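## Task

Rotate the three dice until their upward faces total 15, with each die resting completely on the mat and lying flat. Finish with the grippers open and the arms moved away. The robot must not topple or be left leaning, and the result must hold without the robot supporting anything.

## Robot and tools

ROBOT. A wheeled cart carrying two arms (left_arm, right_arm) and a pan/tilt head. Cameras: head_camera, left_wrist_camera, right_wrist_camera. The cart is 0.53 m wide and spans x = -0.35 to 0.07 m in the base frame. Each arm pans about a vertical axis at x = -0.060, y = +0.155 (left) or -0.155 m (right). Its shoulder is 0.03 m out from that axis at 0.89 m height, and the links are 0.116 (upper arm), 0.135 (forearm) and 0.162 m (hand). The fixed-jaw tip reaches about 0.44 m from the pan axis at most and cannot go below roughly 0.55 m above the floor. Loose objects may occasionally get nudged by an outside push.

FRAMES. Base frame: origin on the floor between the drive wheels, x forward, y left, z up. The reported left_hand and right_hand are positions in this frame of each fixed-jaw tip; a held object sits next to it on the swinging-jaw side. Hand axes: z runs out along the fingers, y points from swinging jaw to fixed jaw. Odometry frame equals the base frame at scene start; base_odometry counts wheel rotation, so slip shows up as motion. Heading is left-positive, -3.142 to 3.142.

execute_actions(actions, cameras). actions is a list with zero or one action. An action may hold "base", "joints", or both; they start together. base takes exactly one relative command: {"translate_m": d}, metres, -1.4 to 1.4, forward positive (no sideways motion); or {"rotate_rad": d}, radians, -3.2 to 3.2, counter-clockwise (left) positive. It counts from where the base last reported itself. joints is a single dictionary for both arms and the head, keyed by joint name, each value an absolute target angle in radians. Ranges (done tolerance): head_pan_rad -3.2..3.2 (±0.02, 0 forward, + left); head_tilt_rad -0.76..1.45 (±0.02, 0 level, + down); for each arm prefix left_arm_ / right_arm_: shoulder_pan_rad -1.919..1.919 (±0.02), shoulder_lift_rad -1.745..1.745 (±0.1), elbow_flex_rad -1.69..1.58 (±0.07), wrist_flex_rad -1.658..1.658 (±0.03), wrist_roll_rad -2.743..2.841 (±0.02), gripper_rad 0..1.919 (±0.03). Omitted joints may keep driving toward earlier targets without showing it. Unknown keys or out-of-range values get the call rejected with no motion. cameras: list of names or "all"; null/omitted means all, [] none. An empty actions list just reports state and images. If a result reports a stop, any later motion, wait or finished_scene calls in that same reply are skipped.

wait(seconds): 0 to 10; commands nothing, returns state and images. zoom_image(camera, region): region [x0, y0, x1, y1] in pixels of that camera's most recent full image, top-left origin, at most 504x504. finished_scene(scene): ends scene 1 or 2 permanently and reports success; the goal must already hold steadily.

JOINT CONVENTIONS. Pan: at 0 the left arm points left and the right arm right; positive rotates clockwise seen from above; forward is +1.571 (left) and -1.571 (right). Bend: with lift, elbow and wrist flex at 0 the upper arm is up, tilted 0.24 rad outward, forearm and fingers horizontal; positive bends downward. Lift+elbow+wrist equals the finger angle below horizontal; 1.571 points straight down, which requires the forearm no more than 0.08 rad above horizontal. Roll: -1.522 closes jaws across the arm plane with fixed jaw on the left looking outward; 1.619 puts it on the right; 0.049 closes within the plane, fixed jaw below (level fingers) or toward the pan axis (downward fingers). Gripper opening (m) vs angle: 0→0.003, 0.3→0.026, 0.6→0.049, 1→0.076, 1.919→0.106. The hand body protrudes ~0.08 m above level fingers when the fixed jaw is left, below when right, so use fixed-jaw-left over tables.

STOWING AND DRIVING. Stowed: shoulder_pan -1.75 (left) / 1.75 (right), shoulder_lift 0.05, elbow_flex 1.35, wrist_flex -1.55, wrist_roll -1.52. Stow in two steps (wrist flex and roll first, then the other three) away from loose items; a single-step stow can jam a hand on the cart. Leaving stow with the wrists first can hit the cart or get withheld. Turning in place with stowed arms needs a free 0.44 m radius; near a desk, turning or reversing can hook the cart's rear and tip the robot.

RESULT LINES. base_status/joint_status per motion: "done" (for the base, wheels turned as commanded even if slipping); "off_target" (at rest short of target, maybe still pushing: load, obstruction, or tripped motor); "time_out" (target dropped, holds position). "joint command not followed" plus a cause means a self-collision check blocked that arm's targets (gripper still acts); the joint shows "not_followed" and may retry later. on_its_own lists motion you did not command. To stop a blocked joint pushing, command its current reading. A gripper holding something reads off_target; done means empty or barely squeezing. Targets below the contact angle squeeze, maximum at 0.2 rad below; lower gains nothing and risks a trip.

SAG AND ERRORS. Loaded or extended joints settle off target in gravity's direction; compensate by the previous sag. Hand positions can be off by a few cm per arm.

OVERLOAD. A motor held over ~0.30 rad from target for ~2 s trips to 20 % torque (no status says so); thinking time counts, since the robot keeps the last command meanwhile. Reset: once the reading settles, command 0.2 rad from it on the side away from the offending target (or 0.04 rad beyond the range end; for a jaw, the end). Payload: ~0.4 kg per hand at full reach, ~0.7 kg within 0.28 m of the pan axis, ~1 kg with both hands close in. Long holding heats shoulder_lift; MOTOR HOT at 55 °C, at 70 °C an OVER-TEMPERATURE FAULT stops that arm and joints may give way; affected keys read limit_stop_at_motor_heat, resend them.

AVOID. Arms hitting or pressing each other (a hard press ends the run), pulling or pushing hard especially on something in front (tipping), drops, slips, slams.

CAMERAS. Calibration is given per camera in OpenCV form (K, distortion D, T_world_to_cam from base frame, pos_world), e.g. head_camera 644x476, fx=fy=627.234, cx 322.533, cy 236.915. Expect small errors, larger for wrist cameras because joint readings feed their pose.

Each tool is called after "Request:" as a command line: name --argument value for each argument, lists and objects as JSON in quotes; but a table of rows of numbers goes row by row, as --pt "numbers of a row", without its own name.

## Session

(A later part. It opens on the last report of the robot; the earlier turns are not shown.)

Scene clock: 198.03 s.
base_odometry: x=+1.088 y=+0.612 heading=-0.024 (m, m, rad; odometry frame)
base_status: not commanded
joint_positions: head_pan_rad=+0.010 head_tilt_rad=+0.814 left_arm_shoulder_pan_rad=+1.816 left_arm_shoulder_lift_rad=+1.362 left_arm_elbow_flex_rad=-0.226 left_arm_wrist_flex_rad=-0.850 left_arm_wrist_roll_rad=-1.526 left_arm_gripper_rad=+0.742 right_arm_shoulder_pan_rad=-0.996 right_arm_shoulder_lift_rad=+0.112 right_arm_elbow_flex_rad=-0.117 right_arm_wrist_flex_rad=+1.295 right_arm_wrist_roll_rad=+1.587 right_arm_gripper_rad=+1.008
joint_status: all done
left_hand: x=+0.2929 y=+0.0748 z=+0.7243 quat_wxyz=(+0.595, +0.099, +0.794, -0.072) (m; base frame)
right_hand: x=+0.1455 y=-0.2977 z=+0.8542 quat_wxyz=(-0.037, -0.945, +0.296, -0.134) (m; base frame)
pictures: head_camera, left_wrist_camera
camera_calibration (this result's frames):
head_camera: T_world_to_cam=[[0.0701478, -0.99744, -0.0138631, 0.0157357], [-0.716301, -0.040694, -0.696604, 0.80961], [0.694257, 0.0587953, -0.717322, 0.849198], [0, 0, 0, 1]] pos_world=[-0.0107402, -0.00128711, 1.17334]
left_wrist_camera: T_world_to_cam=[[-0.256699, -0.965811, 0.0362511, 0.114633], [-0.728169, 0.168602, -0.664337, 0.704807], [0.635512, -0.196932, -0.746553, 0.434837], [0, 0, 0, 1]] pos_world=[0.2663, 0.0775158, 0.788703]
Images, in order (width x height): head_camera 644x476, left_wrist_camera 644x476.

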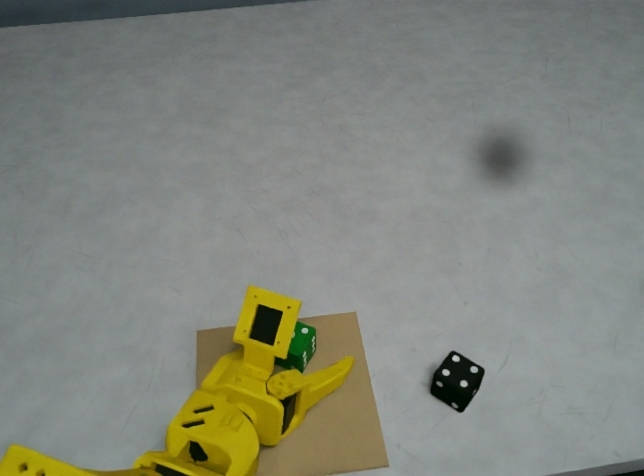

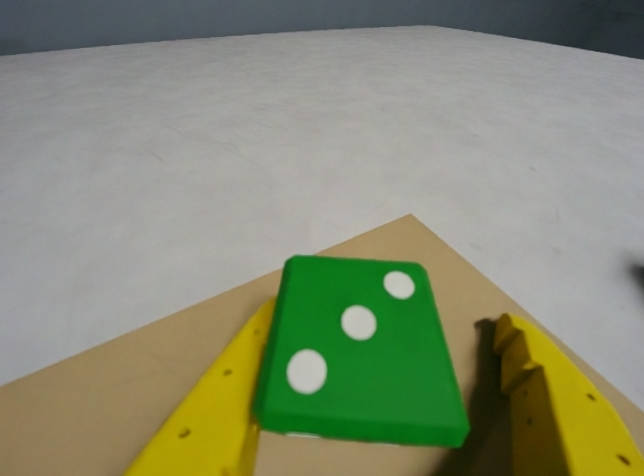

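Request:
execute_actions --actions '[{"base":{"translate_m":-0.06}}]' --cameras '[]'

Request:
execute_actions --actions '[{"joints":{"left_arm_shoulder_lift_rad":0.3,"left_arm_shoulder_pan_rad":1.2,"head_pan_rad":0.35,"head_tilt_rad":0.85}}]' --cameras '["head_camera"]'

Scene clock: 205.27 s.
base_odometry: x=+1.029 y=+0.614 heading=-0.024 (m, m, rad; odometry frame)
base_status: done
joint_positions: head_pan_rad=+0.010 head_tilt_rad=+0.814 left_arm_shoulder_pan_rad=+1.814 left_arm_shoulder_lift_rad=+1.367 left_arm_elbow_flex_rad=-0.228 left_arm_wrist_flex_rad=-0.850 left_arm_wrist_roll_rad=-1.526 left_arm_gripper_rad=+0.743 right_arm_shoulder_pan_rad=-0.996 right_arm_shoulder_lift_rad=+0.112 right_arm_elbow_flex_rad=-0.117 right_arm_wrist_flex_rad=+1.295 right_arm_wrist_roll_rad=+1.587 right_arm_gripper_rad=+1.008
joint_status: not commanded
left_hand: x=+0.2925 y=+0.0755 z=+0.7231 quat_wxyz=(+0.594, +0.099, +0.795, -0.072) (m; base frame)
right_hand: x=+0.1455 y=-0.2977 z=+0.8542 quat_wxyz=(-0.037, -0.945, +0.296, -0.134) (m; base frame)
pictures: none
No camera images: the call's "cameras" was empty. Leave "cameras" out to get every camera's image.

Scene clock: 206.67 s.
base_odometry: x=+1.029 y=+0.614 heading=-0.024 (m, m, rad; odometry frame)
base_status: not commanded
joint_positions: head_pan_rad=+0.340 head_tilt_rad=+0.845 left_arm_shoulder_pan_rad=+1.207 left_arm_shoulder_lift_rad=+0.356 left_arm_elbow_flex_rad=-0.228 left_arm_wrist_flex_rad=-0.850 left_arm_wrist_roll_rad=-1.526 left_arm_gripper_rad=+0.744 right_arm_shoulder_pan_rad=-0.996 right_arm_shoulder_lift_rad=+0.112 right_arm_elbow_flex_rad=-0.117 right_arm_wrist_flex_rad=+1.295 right_arm_wrist_roll_rad=+1.587 right_arm_gripper_rad=+1.008
joint_status: all done
left_hand: x=+0.2652 y=+0.2872 z=+1.0836 quat_wxyz=(+0.896, -0.074, +0.405, +0.167) (m; base frame)
right_hand: x=+0.1455 y=-0.2977 z=+0.8542 quat_wxyz=(-0.037, -0.945, +0.296, -0.134) (m; base frame)
pictures: head_camera
camera_calibration (this result's frames):
head_camera: T_world_to_cam=[[0.389259, -0.920995, -0.0156844, 0.0328303], [-0.684034, -0.27762, -0.674555, 0.785748], [0.616907, 0.273305, -0.738058, 0.86943], [0, 0, 0, 1]] pos_world=[-0.0116578, 0.0107564, 1.17223]
Images, in order (width x height): head_camera 644x476.

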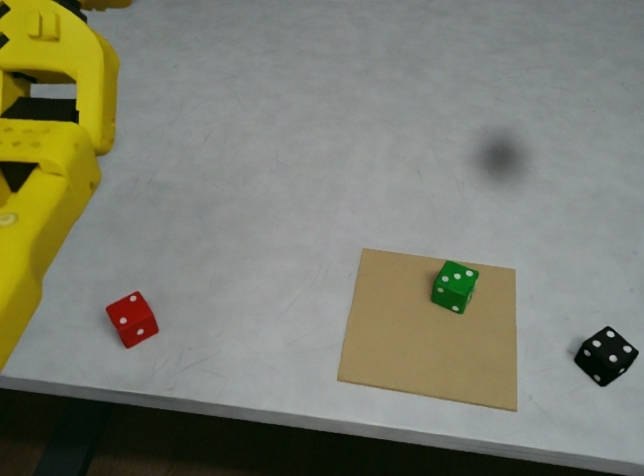

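Request:
execute_actions --actions '[{"base":{"translate_m":0.04},"joints":{"left_arm_shoulder_pan_rad":0.96,"left_arm_shoulder_lift_rad":0.33,"left_arm_elbow_flex_rad":-0.17,"left_arm_wrist_flex_rad":1.33,"left_arm_wrist_roll_rad":-0.73,"left_arm_gripper_rad":0.9,"head_pan_rad":0.6,"head_tilt_rad":0.95}}]' --cameras '["head_camera","left_wrist_camera"]'

Scene clock: 225.30 s.
base_odometry: x=+1.069 y=+0.613 heading=-0.023 (m, m, rad; odometry frame)
base_status: done
joint_positions: head_pan_rad=+0.590 head_tilt_rad=+0.945 left_arm_shoulder_pan_rad=+0.966 left_arm_shoulder_lift_rad=+0.356 left_arm_elbow_flex_rad=-0.165 left_arm_wrist_flex_rad=+1.325 left_arm_wrist_roll_rad=-0.737 left_arm_gripper_rad=+0.893 right_arm_shoulder_pan_rad=-0.996 right_arm_shoulder_lift_rad=+0.112 right_arm_elbow_flex_rad=-0.117 right_arm_wrist_flex_rad=+1.295 right_arm_wrist_roll_rad=+1.587 right_arm_gripper_rad=+1.008
joint_status: all done
left_hand: x=+0.1281 y=+0.2915 z=+0.8086 quat_wxyz=(+0.027, -0.640, +0.768, -0.002) (m; base frame)
right_hand: x=+0.1455 y=-0.2977 z=+0.8542 quat_wxyz=(-0.037, -0.945, +0.296, -0.134) (m; base frame)
pictures: head_camera, left_wrist_camera
camera_calibration (this result's frames):
head_camera: T_world_to_cam=[[0.603485, -0.797082, -0.0215961, 0.0497032], [-0.64711, -0.473754, -0.597332, 0.6986], [0.465891, 0.374456, -0.801703, 0.935587], [0, 0, 0, 1]] pos_world=[-0.0138058, 0.0202464, 1.16843]
left_wrist_camera: T_world_to_cam=[[0.986958, -0.14756, 0.0643494, -0.141999], [-0.159927, -0.853083, 0.496662, -0.109502], [-0.0183921, -0.500476, -0.865555, 0.913684], [0, 0, 0, 1]] pos_world=[0.139439, 0.342909, 0.854367]
Images, in order (width x height): head_camera 644x476, left_wrist_camera 644x476.

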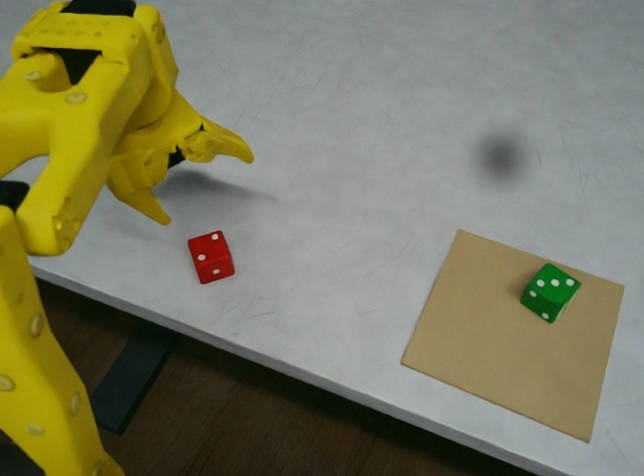

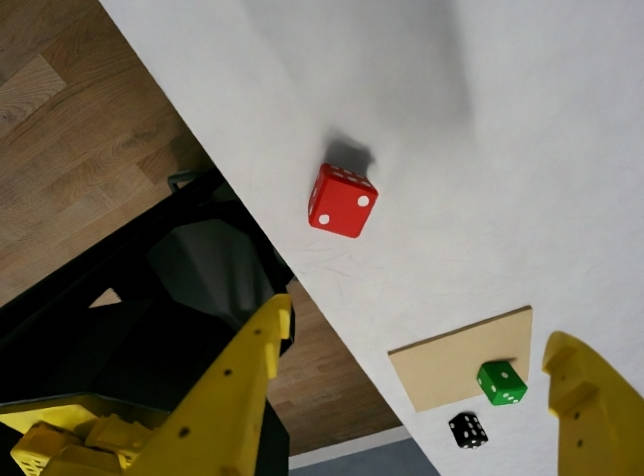

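Request:
execute_actions --actions '[{"joints":{"left_arm_shoulder_lift_rad":0.5,"left_arm_wrist_flex_rad":1.24,"left_arm_wrist_roll_rad":-0.98}}]' --cameras '["left_wrist_camera"]'

Scene clock: 231.73 s.
base_odometry: x=+1.069 y=+0.613 heading=-0.023 (m, m, rad; odometry frame)
base_status: not commanded
joint_positions: head_pan_rad=+0.590 head_tilt_rad=+0.945 left_arm_shoulder_pan_rad=+0.966 left_arm_shoulder_lift_rad=+0.514 left_arm_elbow_flex_rad=-0.165 left_arm_wrist_flex_rad=+1.247 left_arm_wrist_roll_rad=-0.973 left_arm_gripper_rad=+0.893 right_arm_shoulder_pan_rad=-0.996 right_arm_shoulder_lift_rad=+0.112 right_arm_elbow_flex_rad=-0.117 right_arm_wrist_flex_rad=+1.295 right_arm_wrist_roll_rad=+1.587 right_arm_gripper_rad=+1.008
joint_status: all done
left_hand: x=+0.1258 y=+0.2913 z=+0.7766 quat_wxyz=(-0.013, -0.545, +0.838, +0.000) (m; base frame)
right_hand: x=+0.1455 y=-0.2977 z=+0.8542 quat_wxyz=(-0.037, -0.945, +0.296, -0.134) (m; base frame)
pictures: left_wrist_camera
camera_calibration (this result's frames):
left_wrist_camera: T_world_to_cam=[[0.927639, -0.373324, 0.0106883, -0.0227572], [-0.317858, -0.774145, 0.547418, -0.136674], [-0.19609, -0.511204, -0.836791, 0.888994], [0, 0, 0, 1]] pos_world=[0.151991, 0.340156, 0.818963]
Images, in order (width x height): left_wrist_camera 644x476.

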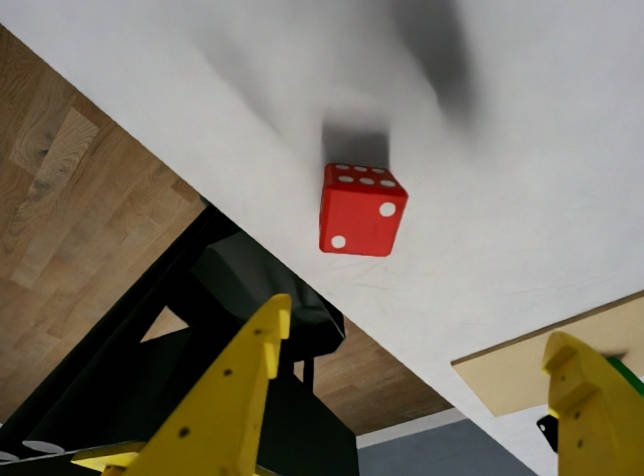

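Request:
execute_actions --actions '[{"joints":{"left_arm_shoulder_pan_rad":0.94,"left_arm_shoulder_lift_rad":0.67,"left_arm_wrist_flex_rad":1.08}}]' --cameras '["left_wrist_camera"]'

Scene clock: 239.33 s.
base_odometry: x=+1.069 y=+0.613 heading=-0.023 (m, m, rad; odometry frame)
base_status: not commanded
joint_positions: head_pan_rad=+0.590 head_tilt_rad=+0.945 left_arm_shoulder_pan_rad=+0.947 left_arm_shoulder_lift_rad=+0.686 left_arm_elbow_flex_rad=-0.165 left_arm_wrist_flex_rad=+1.086 left_arm_wrist_roll_rad=-0.973 left_arm_gripper_rad=+0.893 right_arm_shoulder_pan_rad=-0.996 right_arm_shoulder_lift_rad=+0.112 right_arm_elbow_flex_rad=-0.117 right_arm_wrist_flex_rad=+1.295 right_arm_wrist_roll_rad=+1.587 right_arm_gripper_rad=+1.008
joint_status: all done
left_hand: x=+0.1253 y=+0.2962 z=+0.7405 quat_wxyz=(-0.018, -0.553, +0.833, -0.001) (m; base frame)
right_hand: x=+0.1455 y=-0.2977 z=+0.8542 quat_wxyz=(-0.037, -0.945, +0.296, -0.134) (m; base frame)
pictures: left_wrist_camera
camera_calibration (this result's frames):
left_wrist_camera: T_world_to_cam=[[0.934421, -0.356137, 0.00477499, -0.0216797], [-0.29875, -0.776409, 0.554921, -0.120528], [-0.193921, -0.519957, -0.831889, 0.859854], [0, 0, 0, 1]] pos_world=[0.150994, 0.345787, 0.78229]
Images, in order (width x height): left_wrist_camera 644x476.

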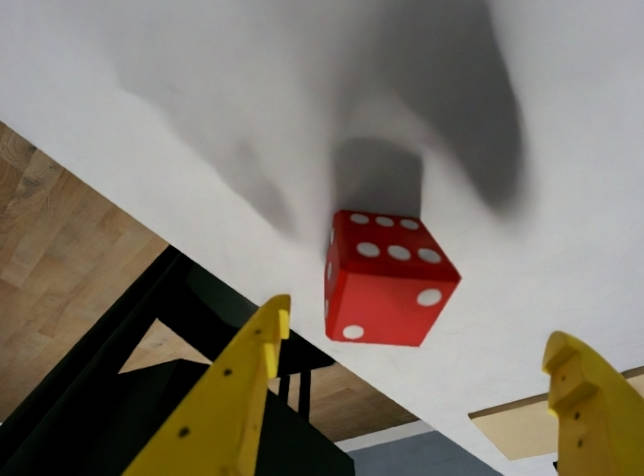

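Good. Lower and close.

Request:
execute_actions --actions '[{"joints":{"left_arm_shoulder_lift_rad":0.765,"left_arm_wrist_flex_rad":1.04}}]' --cameras '["left_wrist_camera"]'

Request:
execute_actions --actions '[{"joints":{"left_arm_gripper_rad":0.25}}]' --cameras '["left_wrist_camera"]'

Scene clock: 243.97 s.
base_odometry: x=+1.069 y=+0.613 heading=-0.023 (m, m, rad; odometry frame)
base_status: not commanded
joint_positions: head_pan_rad=+0.590 head_tilt_rad=+0.945 left_arm_shoulder_pan_rad=+0.947 left_arm_shoulder_lift_rad=+0.781 left_arm_elbow_flex_rad=-0.165 left_arm_wrist_flex_rad=+1.046 left_arm_wrist_roll_rad=-0.973 left_arm_gripper_rad=+0.893 right_arm_shoulder_pan_rad=-0.996 right_arm_shoulder_lift_rad=+0.112 right_arm_elbow_flex_rad=-0.117 right_arm_wrist_flex_rad=+1.295 right_arm_wrist_roll_rad=+1.587 right_arm_gripper_rad=+1.008
joint_status: all done
left_hand: x=+0.1179 y=+0.2908 z=+0.7211 quat_wxyz=(-0.046, -0.553, +0.832, -0.002) (m; base frame)
right_hand: x=+0.1455 y=-0.2977 z=+0.8542 quat_wxyz=(-0.037, -0.945, +0.296, -0.134) (m; base frame)
pictures: left_wrist_camera
camera_calibration (this result's frames):
left_wrist_camera: T_world_to_cam=[[0.933954, -0.356474, -0.0256301, 0.00552924], [-0.273021, -0.757908, 0.592482, -0.151618], [-0.230629, -0.546353, -0.805176, 0.832227], [0, 0, 0, 1]] pos_world=[0.145377, 0.341748, 0.760062]
Images, in order (width x height): left_wrist_camera 644x476.

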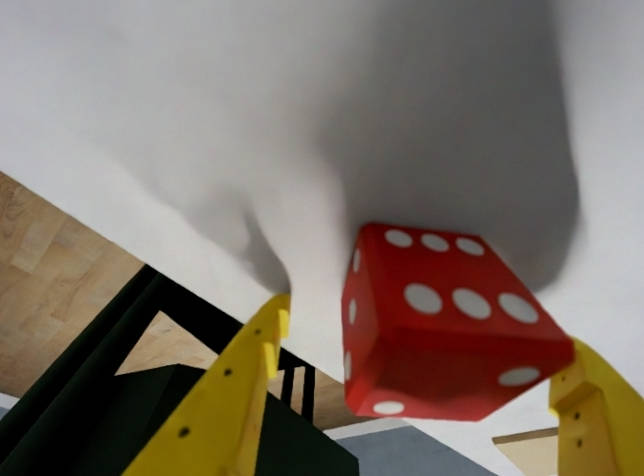

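Scene clock: 244.83 s.
base_odometry: x=+1.069 y=+0.613 heading=-0.023 (m, m, rad; odometry frame)
base_status: not commanded
joint_positions: head_pan_rad=+0.590 head_tilt_rad=+0.945 left_arm_shoulder_pan_rad=+0.947 left_arm_shoulder_lift_rad=+0.778 left_arm_elbow_flex_rad=-0.165 left_arm_wrist_flex_rad=+1.043 left_arm_wrist_roll_rad=-0.973 left_arm_gripper_rad=+0.371 right_arm_shoulder_pan_rad=-0.996 right_arm_shoulder_lift_rad=+0.112 right_arm_elbow_flex_rad=-0.117 right_arm_wrist_flex_rad=+1.295 right_arm_wrist_roll_rad=+1.587 right_arm_gripper_rad=+1.008
joint_status: left_arm_gripper_rad off_target (ended at +0.371, target +0.250)
left_hand: x=+0.1187 y=+0.2914 z=+0.7216 quat_wxyz=(-0.042, -0.553, +0.832, -0.002) (m; base frame)
right_hand: x=+0.1455 y=-0.2977 z=+0.8542 quat_wxyz=(-0.037, -0.945, +0.296, -0.134) (m; base frame)
pictures: left_wrist_camera
camera_calibration (this result's frames):
left_wrist_camera: T_world_to_cam=[[0.934073, -0.356388, -0.0222539, 0.00250691], [-0.275962, -0.760023, 0.588396, -0.147346], [-0.226611, -0.543463, -0.808267, 0.834087], [0, 0, 0, 1]] pos_world=[0.146009, 0.342203, 0.760918]
Images, in order (width x height): left_wrist_camera 644x476.

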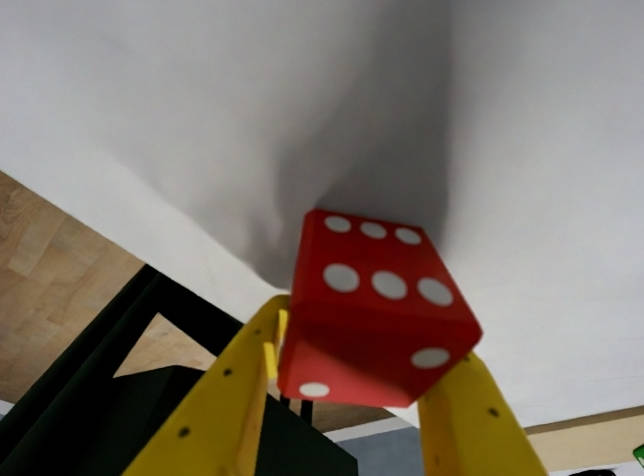

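Request:
execute_actions --actions '[{"joints":{"left_arm_shoulder_lift_rad":0.3}}]' --cameras '[]'

Request:
execute_actions --actions '[{"base":{"translate_m":-0.03},"joints":{"left_arm_wrist_roll_rad":-1.52,"left_arm_wrist_flex_rad":0.2,"left_arm_shoulder_pan_rad":1.69,"head_pan_rad":0.05,"head_tilt_rad":0.85}}]' --cameras '[]'

Request:
execute_actions --actions '[{"joints":{"left_arm_shoulder_lift_rad":0.9,"left_arm_elbow_flex_rad":0.0,"left_arm_wrist_flex_rad":-0.7}}]' --cameras '[]'

Request:
execute_actions --actions '[{"joints":{"left_arm_shoulder_lift_rad":1.3,"left_arm_elbow_flex_rad":-0.25,"left_arm_wrist_flex_rad":-0.86}}]' --cameras '["head_camera","left_wrist_camera"]'

Scene clock: 255.17 s.
base_odometry: x=+1.069 y=+0.613 heading=-0.023 (m, m, rad; odometry frame)
base_status: not commanded
joint_positions: head_pan_rad=+0.590 head_tilt_rad=+0.945 left_arm_shoulder_pan_rad=+0.947 left_arm_shoulder_lift_rad=+0.358 left_arm_elbow_flex_rad=-0.165 left_arm_wrist_flex_rad=+1.043 left_arm_wrist_roll_rad=-0.973 left_arm_gripper_rad=+0.370 right_arm_shoulder_pan_rad=-0.996 right_arm_shoulder_lift_rad=+0.112 right_arm_elbow_flex_rad=-0.117 right_arm_wrist_flex_rad=+1.295 right_arm_wrist_roll_rad=+1.587 right_arm_gripper_rad=+1.008
joint_status: all done
left_hand: x=+0.1621 y=+0.3226 z=+0.8159 quat_wxyz=(+0.167, -0.545, +0.821, +0.006) (m; base frame)
right_hand: x=+0.1455 y=-0.2977 z=+0.8542 quat_wxyz=(-0.037, -0.945, +0.296, -0.134) (m; base frame)
pictures: none
No camera images: the call's "cameras" was empty. Leave "cameras" out to get every camera's image.

Scene clock: 256.53 s.
base_odometry: x=+1.039 y=+0.614 heading=-0.023 (m, m, rad; odometry frame)
base_status: done
joint_positions: head_pan_rad=+0.060 head_tilt_rad=+0.865 left_arm_shoulder_pan_rad=+1.685 left_arm_shoulder_lift_rad=+0.358 left_arm_elbow_flex_rad=-0.163 left_arm_wrist_flex_rad=+0.216 left_arm_wrist_roll_rad=-1.513 left_arm_gripper_rad=+0.370 right_arm_shoulder_pan_rad=-0.996 right_arm_shoulder_lift_rad=+0.112 right_arm_elbow_flex_rad=-0.117 right_arm_wrist_flex_rad=+1.295 right_arm_wrist_roll_rad=+1.587 right_arm_gripper_rad=+1.008
joint_status: all done
left_hand: x=+0.3149 y=+0.1197 z=+0.9044 quat_wxyz=(+0.547, +0.044, +0.835, -0.034) (m; base frame)
right_hand: x=+0.1455 y=-0.2977 z=+0.8542 quat_wxyz=(-0.037, -0.945, +0.296, -0.134) (m; base frame)
pictures: none
No camera images: the call's "cameras" was empty. Leave "cameras" out to get every camera's image.

Scene clock: 257.93 s.
base_odometry: x=+1.039 y=+0.614 heading=-0.023 (m, m, rad; odometry frame)
base_status: not commanded
joint_positions: head_pan_rad=+0.060 head_tilt_rad=+0.865 left_arm_shoulder_pan_rad=+1.685 left_arm_shoulder_lift_rad=+0.922 left_arm_elbow_flex_rad=+0.004 left_arm_wrist_flex_rad=-0.684 left_arm_wrist_roll_rad=-1.513 left_arm_gripper_rad=+0.370 right_arm_shoulder_pan_rad=-0.996 right_arm_shoulder_lift_rad=+0.112 right_arm_elbow_flex_rad=-0.117 right_arm_wrist_flex_rad=+1.295 right_arm_wrist_roll_rad=+1.587 right_arm_gripper_rad=+1.008
joint_status: all done
left_hand: x=+0.3165 y=+0.1195 z=+0.7963 quat_wxyz=(+0.616, +0.042, +0.786, -0.038) (m; base frame)
right_hand: x=+0.1455 y=-0.2977 z=+0.8542 quat_wxyz=(-0.037, -0.945, +0.296, -0.134) (m; base frame)
pictures: none
No camera images: the call's "cameras" was empty. Leave "cameras" out to get every camera's image.

Scene clock: 259.00 s.
base_odometry: x=+1.039 y=+0.614 heading=-0.023 (m, m, rad; odometry frame)
base_status: not commanded
joint_positions: head_pan_rad=+0.060 head_tilt_rad=+0.865 left_arm_shoulder_pan_rad=+1.685 left_arm_shoulder_lift_rad=+1.324 left_arm_elbow_flex_rad=-0.217 left_arm_wrist_flex_rad=-0.844 left_arm_wrist_roll_rad=-1.513 left_arm_gripper_rad=+0.370 right_arm_shoulder_pan_rad=-0.996 right_arm_shoulder_lift_rad=+0.112 right_arm_elbow_flex_rad=-0.117 right_arm_wrist_flex_rad=+1.295 right_arm_wrist_roll_rad=+1.587 right_arm_gripper_rad=+1.008
joint_status: all done
left_hand: x=+0.3048 y=+0.1208 z=+0.7340 quat_wxyz=(+0.607, +0.042, +0.793, -0.037) (m; base frame)
right_hand: x=+0.1455 y=-0.2977 z=+0.8542 quat_wxyz=(-0.037, -0.945, +0.296, -0.134) (m; base frame)
pictures: head_camera, left_wrist_camera
camera_calibration (this result's frames):
head_camera: T_world_to_cam=[[0.119249, -0.992721, -0.0168749, 0.0215101], [-0.747403, -0.0785664, -0.659709, 0.765682], [0.653581, 0.0912819, -0.751332, 0.886431], [0, 0, 0, 1]] pos_world=[-0.00964612, 0.000595299, 1.17149]
left_wrist_camera: T_world_to_cam=[[-0.126553, -0.990811, 0.0477358, 0.116731], [-0.729659, 0.0603808, -0.681141, 0.738076], [0.671999, -0.121032, -0.730595, 0.411595], [0, 0, 0, 1]] pos_world=[0.276724, 0.120909, 0.79787]
Images, in order (width x height): head_camera 644x476, left_wrist_camera 644x476.

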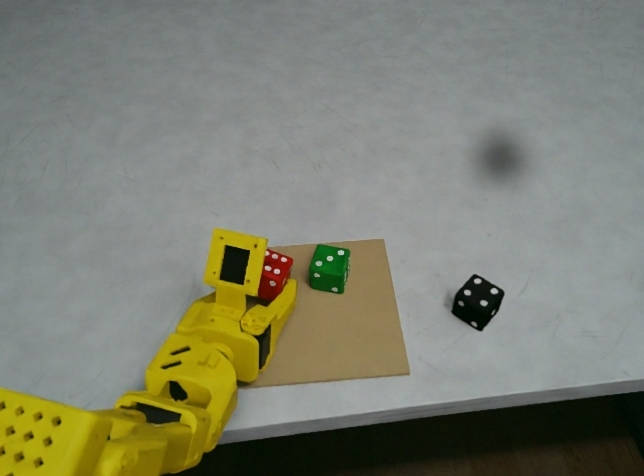

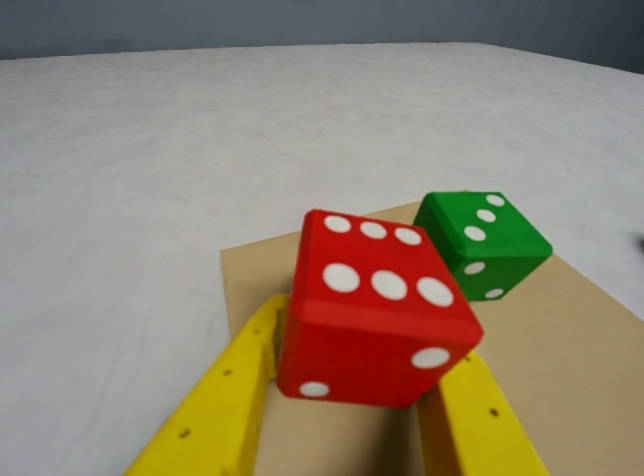

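Request:
execute_actions --actions '[{"base":{"translate_m":-0.03}}]' --cameras '[]'

Request:
execute_actions --actions '[{"joints":{"left_arm_shoulder_lift_rad":1.345}}]' --cameras '[]'

Request:
execute_actions --actions '[{"joints":{"left_arm_gripper_rad":0.62}}]' --cameras '["head_camera","left_wrist_camera"]'

Scene clock: 264.33 s.
base_odometry: x=+1.008 y=+0.614 heading=-0.024 (m, m, rad; odometry frame)
base_status: done
joint_positions: head_pan_rad=+0.060 head_tilt_rad=+0.865 left_arm_shoulder_pan_rad=+1.685 left_arm_shoulder_lift_rad=+1.324 left_arm_elbow_flex_rad=-0.219 left_arm_wrist_flex_rad=-0.844 left_arm_wrist_roll_rad=-1.513 left_arm_gripper_rad=+0.370 right_arm_shoulder_pan_rad=-0.996 right_arm_shoulder_lift_rad=+0.112 right_arm_elbow_flex_rad=-0.117 right_arm_wrist_flex_rad=+1.295 right_arm_wrist_roll_rad=+1.587 right_arm_gripper_rad=+1.008
joint_status: not commanded
left_hand: x=+0.3051 y=+0.1208 z=+0.7343 quat_wxyz=(+0.608, +0.042, +0.792, -0.037) (m; base frame)
right_hand: x=+0.1455 y=-0.2977 z=+0.8542 quat_wxyz=(-0.037, -0.945, +0.296, -0.134) (m; base frame)
pictures: none
No camera images: the call's "cameras" was empty. Leave "cameras" out to get every camera's image.

Scene clock: 264.90 s.
base_odometry: x=+1.008 y=+0.614 heading=-0.024 (m, m, rad; odometry frame)
base_status: not commanded
joint_positions: head_pan_rad=+0.060 head_tilt_rad=+0.865 left_arm_shoulder_pan_rad=+1.685 left_arm_shoulder_lift_rad=+1.361 left_arm_elbow_flex_rad=-0.223 left_arm_wrist_flex_rad=-0.847 left_arm_wrist_roll_rad=-1.513 left_arm_gripper_rad=+0.370 right_arm_shoulder_pan_rad=-0.996 right_arm_shoulder_lift_rad=+0.112 right_arm_elbow_flex_rad=-0.117 right_arm_wrist_flex_rad=+1.295 right_arm_wrist_roll_rad=+1.587 right_arm_gripper_rad=+1.008
joint_status: all done
left_hand: x=+0.2999 y=+0.1214 z=+0.7235 quat_wxyz=(+0.596, +0.042, +0.801, -0.037) (m; base frame)
right_hand: x=+0.1455 y=-0.2977 z=+0.8542 quat_wxyz=(-0.037, -0.945, +0.296, -0.134) (m; base frame)
pictures: none
No camera images: the call's "cameras" was empty. Leave "cameras" out to get every camera's image.

Scene clock: 265.60 s.
base_odometry: x=+1.008 y=+0.614 heading=-0.024 (m, m, rad; odometry frame)
base_status: not commanded
joint_positions: head_pan_rad=+0.060 head_tilt_rad=+0.865 left_arm_shoulder_pan_rad=+1.685 left_arm_shoulder_lift_rad=+1.362 left_arm_elbow_flex_rad=-0.225 left_arm_wrist_flex_rad=-0.849 left_arm_wrist_roll_rad=-1.513 left_arm_gripper_rad=+0.612 right_arm_shoulder_pan_rad=-0.996 right_arm_shoulder_lift_rad=+0.112 right_arm_elbow_flex_rad=-0.117 right_arm_wrist_flex_rad=+1.295 right_arm_wrist_roll_rad=+1.587 right_arm_gripper_rad=+1.008
joint_status: all done
left_hand: x=+0.3000 y=+0.1214 z=+0.7236 quat_wxyz=(+0.597, +0.042, +0.800, -0.037) (m; base frame)
right_hand: x=+0.1455 y=-0.2977 z=+0.8542 quat_wxyz=(-0.037, -0.945, +0.296, -0.134) (m; base frame)
pictures: head_camera, left_wrist_camera
camera_calibration (this result's frames):
head_camera: T_world_to_cam=[[0.119206, -0.992726, -0.0168677, 0.0214998], [-0.747327, -0.0785276, -0.659799, 0.76579], [0.653676, 0.0912576, -0.751252, 0.886344], [0, 0, 0, 1]] pos_world=[-0.00964856, 0.000593451, 1.1715]
left_wrist_camera: T_world_to_cam=[[-0.125313, -0.990953, 0.0480479, 0.116586], [-0.747056, 0.0623803, -0.661828, 0.718414], [0.652843, -0.11883, -0.748114, 0.42547], [0, 0, 0, 1]] pos_world=[0.27354, 0.121275, 0.788165]
Images, in order (width x height): head_camera 644x476, left_wrist_camera 644x476.

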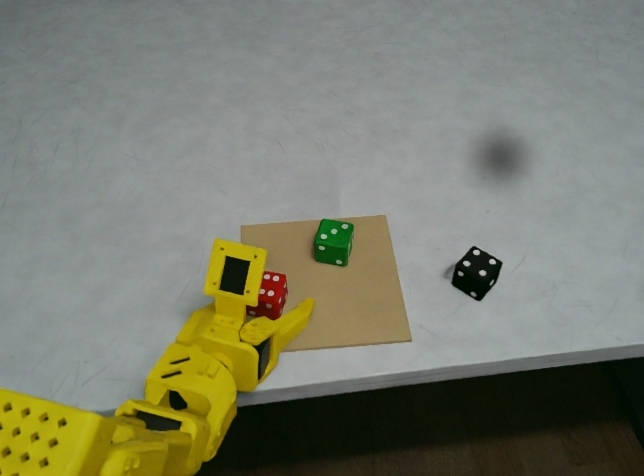

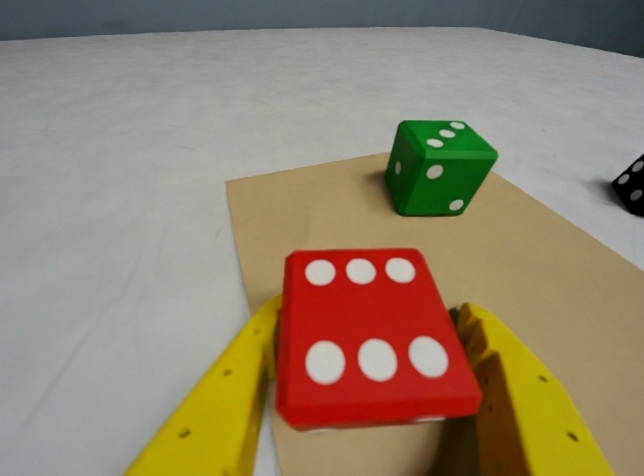

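Request:
execute_actions --actions '[{"base":{"translate_m":-0.06}}]' --cameras '[]'

Request:
execute_actions --actions '[{"joints":{"left_arm_shoulder_lift_rad":0.2}}]' --cameras '[]'

Request:
execute_actions --actions '[{"base":{"rotate_rad":0.25},"joints":{"left_arm_shoulder_pan_rad":0.8,"head_pan_rad":-0.3,"head_tilt_rad":0.75}}]' --cameras '["head_camera"]'

Scene clock: 272.50 s.
base_odometry: x=+0.949 y=+0.616 heading=-0.026 (m, m, rad; odometry frame)
base_status: done
joint_positions: head_pan_rad=+0.060 head_tilt_rad=+0.865 left_arm_shoulder_pan_rad=+1.685 left_arm_shoulder_lift_rad=+1.365 left_arm_elbow_flex_rad=-0.225 left_arm_wrist_flex_rad=-0.849 left_arm_wrist_roll_rad=-1.513 left_arm_gripper_rad=+0.613 right_arm_shoulder_pan_rad=-0.996 right_arm_shoulder_lift_rad=+0.112 right_arm_elbow_flex_rad=-0.117 right_arm_wrist_flex_rad=+1.295 right_arm_wrist_roll_rad=+1.587 right_arm_gripper_rad=+1.008
joint_status: not commanded
left_hand: x=+0.2995 y=+0.1215 z=+0.7226 quat_wxyz=(+0.596, +0.042, +0.801, -0.037) (m; base frame)
right_hand: x=+0.1455 y=-0.2977 z=+0.8542 quat_wxyz=(-0.037, -0.945, +0.296, -0.134) (m; base frame)
pictures: none
No camera images: the call's "cameras" was empty. Leave "cameras" out to get every camera's image.

Scene clock: 273.97 s.
base_odometry: x=+0.949 y=+0.616 heading=-0.026 (m, m, rad; odometry frame)
base_status: not commanded
joint_positions: head_pan_rad=+0.060 head_tilt_rad=+0.865 left_arm_shoulder_pan_rad=+1.685 left_arm_shoulder_lift_rad=+0.253 left_arm_elbow_flex_rad=-0.225 left_arm_wrist_flex_rad=-0.850 left_arm_wrist_roll_rad=-1.513 left_arm_gripper_rad=+0.613 right_arm_shoulder_pan_rad=-0.996 right_arm_shoulder_lift_rad=+0.112 right_arm_elbow_flex_rad=-0.117 right_arm_wrist_flex_rad=+1.295 right_arm_wrist_roll_rad=+1.587 right_arm_gripper_rad=+1.008
joint_status: all done
left_hand: x=+0.2690 y=+0.1250 z=+1.1147 quat_wxyz=(+0.929, +0.019, +0.365, -0.057) (m; base frame)
right_hand: x=+0.1455 y=-0.2977 z=+0.8542 quat_wxyz=(-0.037, -0.945, +0.296, -0.134) (m; base frame)
pictures: none
No camera images: the call's "cameras" was empty. Leave "cameras" out to get every camera's image.

Scene clock: 275.33 s.
base_odometry: x=+0.948 y=+0.616 heading=+0.222 (m, m, rad; odometry frame)
base_status: done
joint_positions: head_pan_rad=-0.290 head_tilt_rad=+0.765 left_arm_shoulder_pan_rad=+0.806 left_arm_shoulder_lift_rad=+0.253 left_arm_elbow_flex_rad=-0.225 left_arm_wrist_flex_rad=-0.850 left_arm_wrist_roll_rad=-1.513 left_arm_gripper_rad=+0.613 right_arm_shoulder_pan_rad=-0.996 right_arm_shoulder_lift_rad=+0.112 right_arm_elbow_flex_rad=-0.117 right_arm_wrist_flex_rad=+1.295 right_arm_wrist_roll_rad=+1.587 right_arm_gripper_rad=+1.008
joint_status: all done
left_hand: x=+0.1730 y=+0.3892 z=+1.1147 quat_wxyz=(+0.865, -0.138, +0.339, +0.343) (m; base frame)
right_hand: x=+0.1455 y=-0.2977 z=+0.8542 quat_wxyz=(-0.037, -0.945, +0.296, -0.134) (m; base frame)
pictures: head_camera
camera_calibration (this result's frames):
head_camera: T_world_to_cam=[[-0.227057, -0.973821, -0.0108404, -0.00171192], [-0.662219, 0.162546, -0.731468, 0.85228], [0.714081, -0.158906, -0.68179, 0.809232], [0, 0, 0, 1]] pos_world=[-0.0138495, -0.0116101, 1.17512]
Images, in order (width x height): head_camera 644x476.

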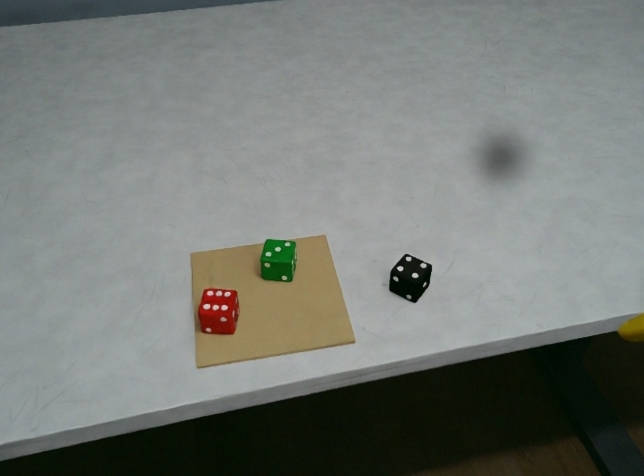

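Request:
execute_actions --actions '[{"base":{"translate_m":0.18},"joints":{"right_arm_shoulder_pan_rad":-1.42,"right_arm_shoulder_lift_rad":0.28,"right_arm_elbow_flex_rad":-0.17,"right_arm_wrist_flex_rad":1.33,"right_arm_wrist_roll_rad":-0.7,"right_arm_gripper_rad":0.9,"head_tilt_rad":0.95,"head_pan_rad":-0.2}}]' --cameras '["head_camera","right_wrist_camera"]'

Scene clock: 291.50 s.
base_odometry: x=+1.124 y=+0.656 heading=+0.224 (m, m, rad; odometry frame)
base_status: done
joint_positions: head_pan_rad=-0.210 head_tilt_rad=+0.945 left_arm_shoulder_pan_rad=+0.805 left_arm_shoulder_lift_rad=+0.253 left_arm_elbow_flex_rad=-0.225 left_arm_wrist_flex_rad=-0.850 left_arm_wrist_roll_rad=-1.513 left_arm_gripper_rad=+0.613 right_arm_shoulder_pan_rad=-1.413 right_arm_shoulder_lift_rad=+0.289 right_arm_elbow_flex_rad=-0.138 right_arm_wrist_flex_rad=+1.323 right_arm_wrist_roll_rad=-0.687 right_arm_gripper_rad=+0.908
joint_status: all done
left_hand: x=+0.1726 y=+0.3895 z=+1.1147 quat_wxyz=(+0.865, -0.138, +0.339, +0.344) (m; base frame)
right_hand: x=+0.1710 y=-0.1867 z=+0.8185 quat_wxyz=(+0.043, -0.332, +0.942, -0.023) (m; base frame)
pictures: head_camera, right_wrist_camera
camera_calibration (this result's frames):
head_camera: T_world_to_cam=[[-0.151312, -0.98825, -0.0215967, 0.0142286], [-0.790707, 0.13412, -0.597323, 0.69184], [0.593201, -0.0733055, -0.80171, 0.941579], [0, 0, 0, 1]] pos_world=[-0.00934902, -0.00970518, 1.16843]
right_wrist_camera: T_world_to_cam=[[0.639785, -0.759138, 0.119937, -0.36234], [-0.716159, -0.532232, 0.451492, -0.323907], [-0.27891, -0.374752, -0.884178, 0.764018], [0, 0, 0, 1]] pos_world=[0.212943, -0.161142, 0.865227]
Images, in order (width x height): head_camera 644x476, right_wrist_camera 644x476.

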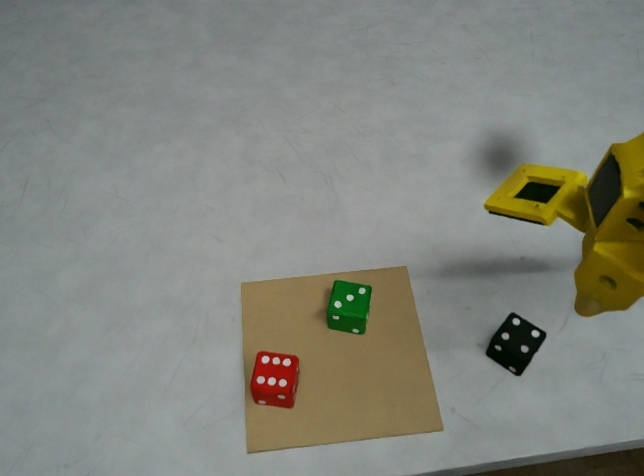

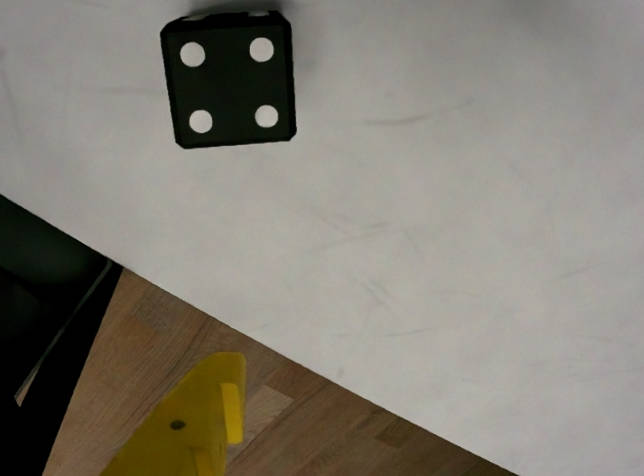

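Request:
execute_actions --actions '[{"joints":{"right_arm_shoulder_pan_rad":-1.57,"right_arm_shoulder_lift_rad":0.46,"right_arm_wrist_flex_rad":1.24,"right_arm_wrist_roll_rad":-0.78}}]' --cameras '["right_wrist_camera"]'

Scene clock: 298.63 s.
base_odometry: x=+1.124 y=+0.656 heading=+0.224 (m, m, rad; odometry frame)
base_status: not commanded
joint_positions: head_pan_rad=-0.210 head_tilt_rad=+0.945 left_arm_shoulder_pan_rad=+0.805 left_arm_shoulder_lift_rad=+0.253 left_arm_elbow_flex_rad=-0.225 left_arm_wrist_flex_rad=-0.850 left_arm_wrist_roll_rad=-1.513 left_arm_gripper_rad=+0.613 right_arm_shoulder_pan_rad=-1.564 right_arm_shoulder_lift_rad=+0.473 right_arm_elbow_flex_rad=-0.140 right_arm_wrist_flex_rad=+1.248 right_arm_wrist_roll_rad=-0.769 right_arm_gripper_rad=+0.908
joint_status: all done
left_hand: x=+0.1726 y=+0.3895 z=+1.1147 quat_wxyz=(+0.865, -0.138, +0.339, +0.344) (m; base frame)
right_hand: x=+0.1686 y=-0.1512 z=+0.7818 quat_wxyz=(-0.005, -0.364, +0.931, +0.002) (m; base frame)
pictures: right_wrist_camera
camera_calibration (this result's frames):
right_wrist_camera: T_world_to_cam=[[0.699122, -0.71392, 0.0393178, -0.269674], [-0.625944, -0.584538, 0.516245, -0.363895], [-0.345575, -0.385529, -0.855538, 0.731439], [0, 0, 0, 1]] pos_world=[0.213525, -0.123245, 0.824236]
Images, in order (width x height): right_wrist_camera 644x476.

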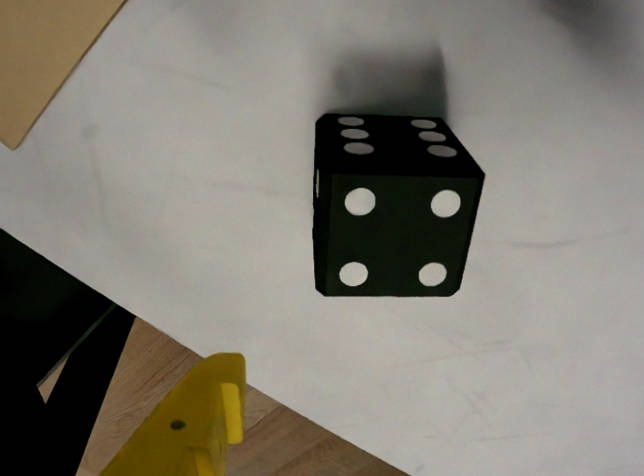

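Request:
execute_actions --actions '[{"joints":{"right_arm_shoulder_lift_rad":0.65,"right_arm_wrist_flex_rad":1.09,"right_arm_wrist_roll_rad":-0.8}}]' --cameras '["right_wrist_camera"]'

Scene clock: 306.00 s.
base_odometry: x=+1.124 y=+0.656 heading=+0.224 (m, m, rad; odometry frame)
base_status: not commanded
joint_positions: head_pan_rad=-0.210 head_tilt_rad=+0.945 left_arm_shoulder_pan_rad=+0.805 left_arm_shoulder_lift_rad=+0.253 left_arm_elbow_flex_rad=-0.225 left_arm_wrist_flex_rad=-0.850 left_arm_wrist_roll_rad=-1.513 left_arm_gripper_rad=+0.613 right_arm_shoulder_pan_rad=-1.564 right_arm_shoulder_lift_rad=+0.663 right_arm_elbow_flex_rad=-0.141 right_arm_wrist_flex_rad=+1.097 right_arm_wrist_roll_rad=-0.789 right_arm_gripper_rad=+0.908
joint_status: all done
left_hand: x=+0.1726 y=+0.3895 z=+1.1147 quat_wxyz=(+0.865, -0.138, +0.339, +0.344) (m; base frame)
right_hand: x=+0.1681 y=-0.1511 z=+0.7427 quat_wxyz=(-0.023, -0.355, +0.935, +0.009) (m; base frame)
pictures: right_wrist_camera
camera_calibration (this result's frames):
right_wrist_camera: T_world_to_cam=[[0.685754, -0.727718, 0.0129783, -0.247971], [-0.617211, -0.571984, 0.540264, -0.361358], [-0.385737, -0.378499, -0.841395, 0.695138], [0, 0, 0, 1]] pos_world=[0.215153, -0.124035, 0.783333]
Images, in order (width x height): right_wrist_camera 644x476.

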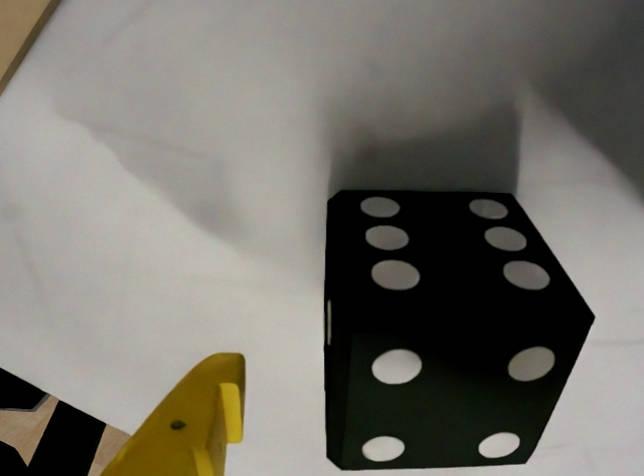

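Request:
execute_actions --actions '[{"joints":{"right_arm_shoulder_lift_rad":0.745,"right_arm_wrist_flex_rad":1.04}}]' --cameras '["right_wrist_camera"]'

Request:
execute_actions --actions '[{"joints":{"right_arm_gripper_rad":0.25}}]' --cameras '["right_wrist_camera","head_camera"]'

Scene clock: 310.67 s.
base_odometry: x=+1.124 y=+0.656 heading=+0.224 (m, m, rad; odometry frame)
base_status: not commanded
joint_positions: head_pan_rad=-0.210 head_tilt_rad=+0.945 left_arm_shoulder_pan_rad=+0.805 left_arm_shoulder_lift_rad=+0.253 left_arm_elbow_flex_rad=-0.225 left_arm_wrist_flex_rad=-0.850 left_arm_wrist_roll_rad=-1.513 left_arm_gripper_rad=+0.613 right_arm_shoulder_pan_rad=-1.564 right_arm_shoulder_lift_rad=+0.754 right_arm_elbow_flex_rad=-0.144 right_arm_wrist_flex_rad=+1.048 right_arm_wrist_roll_rad=-0.789 right_arm_gripper_rad=+0.908
joint_status: all done
left_hand: x=+0.1726 y=+0.3895 z=+1.1147 quat_wxyz=(+0.865, -0.138, +0.339, +0.344) (m; base frame)
right_hand: x=+0.1622 y=-0.1511 z=+0.7246 quat_wxyz=(-0.040, -0.355, +0.934, +0.016) (m; base frame)
pictures: right_wrist_camera
camera_calibration (this result's frames):
right_wrist_camera: T_world_to_cam=[[0.685743, -0.727718, -0.0135232, -0.224403], [-0.596047, -0.572136, 0.563373, -0.375427], [-0.417713, -0.378269, -0.826092, 0.671731], [0, 0, 0, 1]] pos_world=[0.210702, -0.124003, 0.763382]
Images, in order (width x height): right_wrist_camera 644x476.

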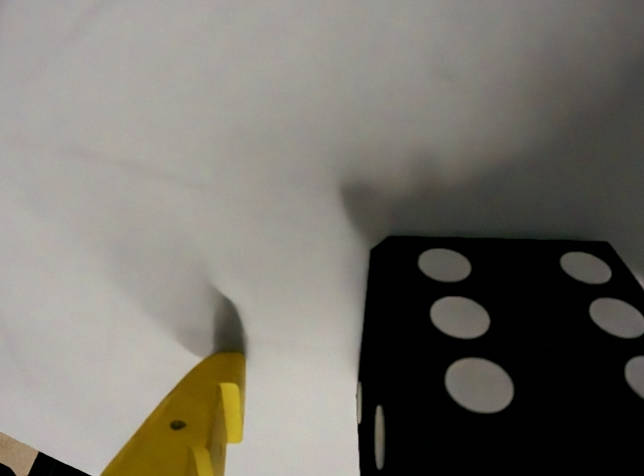

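Scene clock: 311.53 s.
base_odometry: x=+1.124 y=+0.656 heading=+0.224 (m, m, rad; odometry frame)
base_status: not commanded
joint_positions: head_pan_rad=-0.210 head_tilt_rad=+0.945 left_arm_shoulder_pan_rad=+0.805 left_arm_shoulder_lift_rad=+0.253 left_arm_elbow_flex_rad=-0.225 left_arm_wrist_flex_rad=-0.850 left_arm_wrist_roll_rad=-1.513 left_arm_gripper_rad=+0.613 right_arm_shoulder_pan_rad=-1.564 right_arm_shoulder_lift_rad=+0.754 right_arm_elbow_flex_rad=-0.164 right_arm_wrist_flex_rad=+1.044 right_arm_wrist_roll_rad=-0.789 right_arm_gripper_rad=+0.367
joint_status: right_arm_gripper_rad off_target (ended at +0.367, target +0.250)
left_hand: x=+0.1726 y=+0.3895 z=+1.1147 quat_wxyz=(+0.865, -0.138, +0.339, +0.344) (m; base frame)
right_hand: x=+0.1675 y=-0.1511 z=+0.7264 quat_wxyz=(-0.029, -0.355, +0.934, +0.011) (m; base frame)
pictures: head_camera, right_wrist_camera
camera_calibration (this result's frames):
head_camera: T_world_to_cam=[[-0.151311, -0.98825, -0.0215967, 0.0142286], [-0.790707, 0.134119, -0.597323, 0.69184], [0.593201, -0.0733048, -0.80171, 0.941579], [0, 0, 0, 1]] pos_world=[-0.009349, -0.00970514, 1.16843]
right_wrist_camera: T_world_to_cam=[[0.685867, -0.727719, 0.00343792, -0.240417], [-0.609694, -0.572038, 0.548677, -0.360328], [-0.397316, -0.378415, -0.836028, 0.679261], [0, 0, 0, 1]] pos_world=[0.215085, -0.124034, 0.766411]
Images, in order (width x height): head_camera 644x476, right_wrist_camera 644x476.

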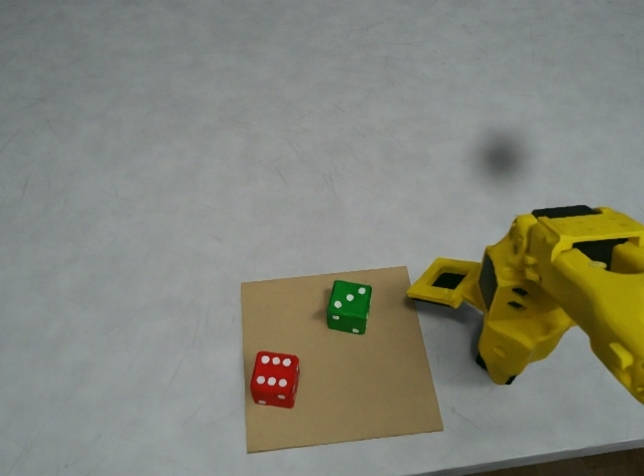

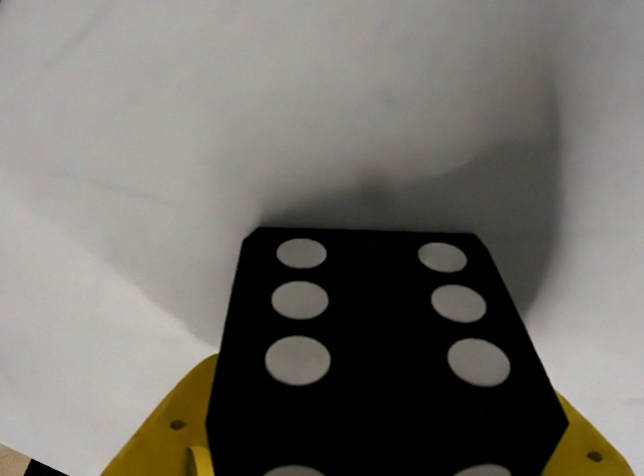

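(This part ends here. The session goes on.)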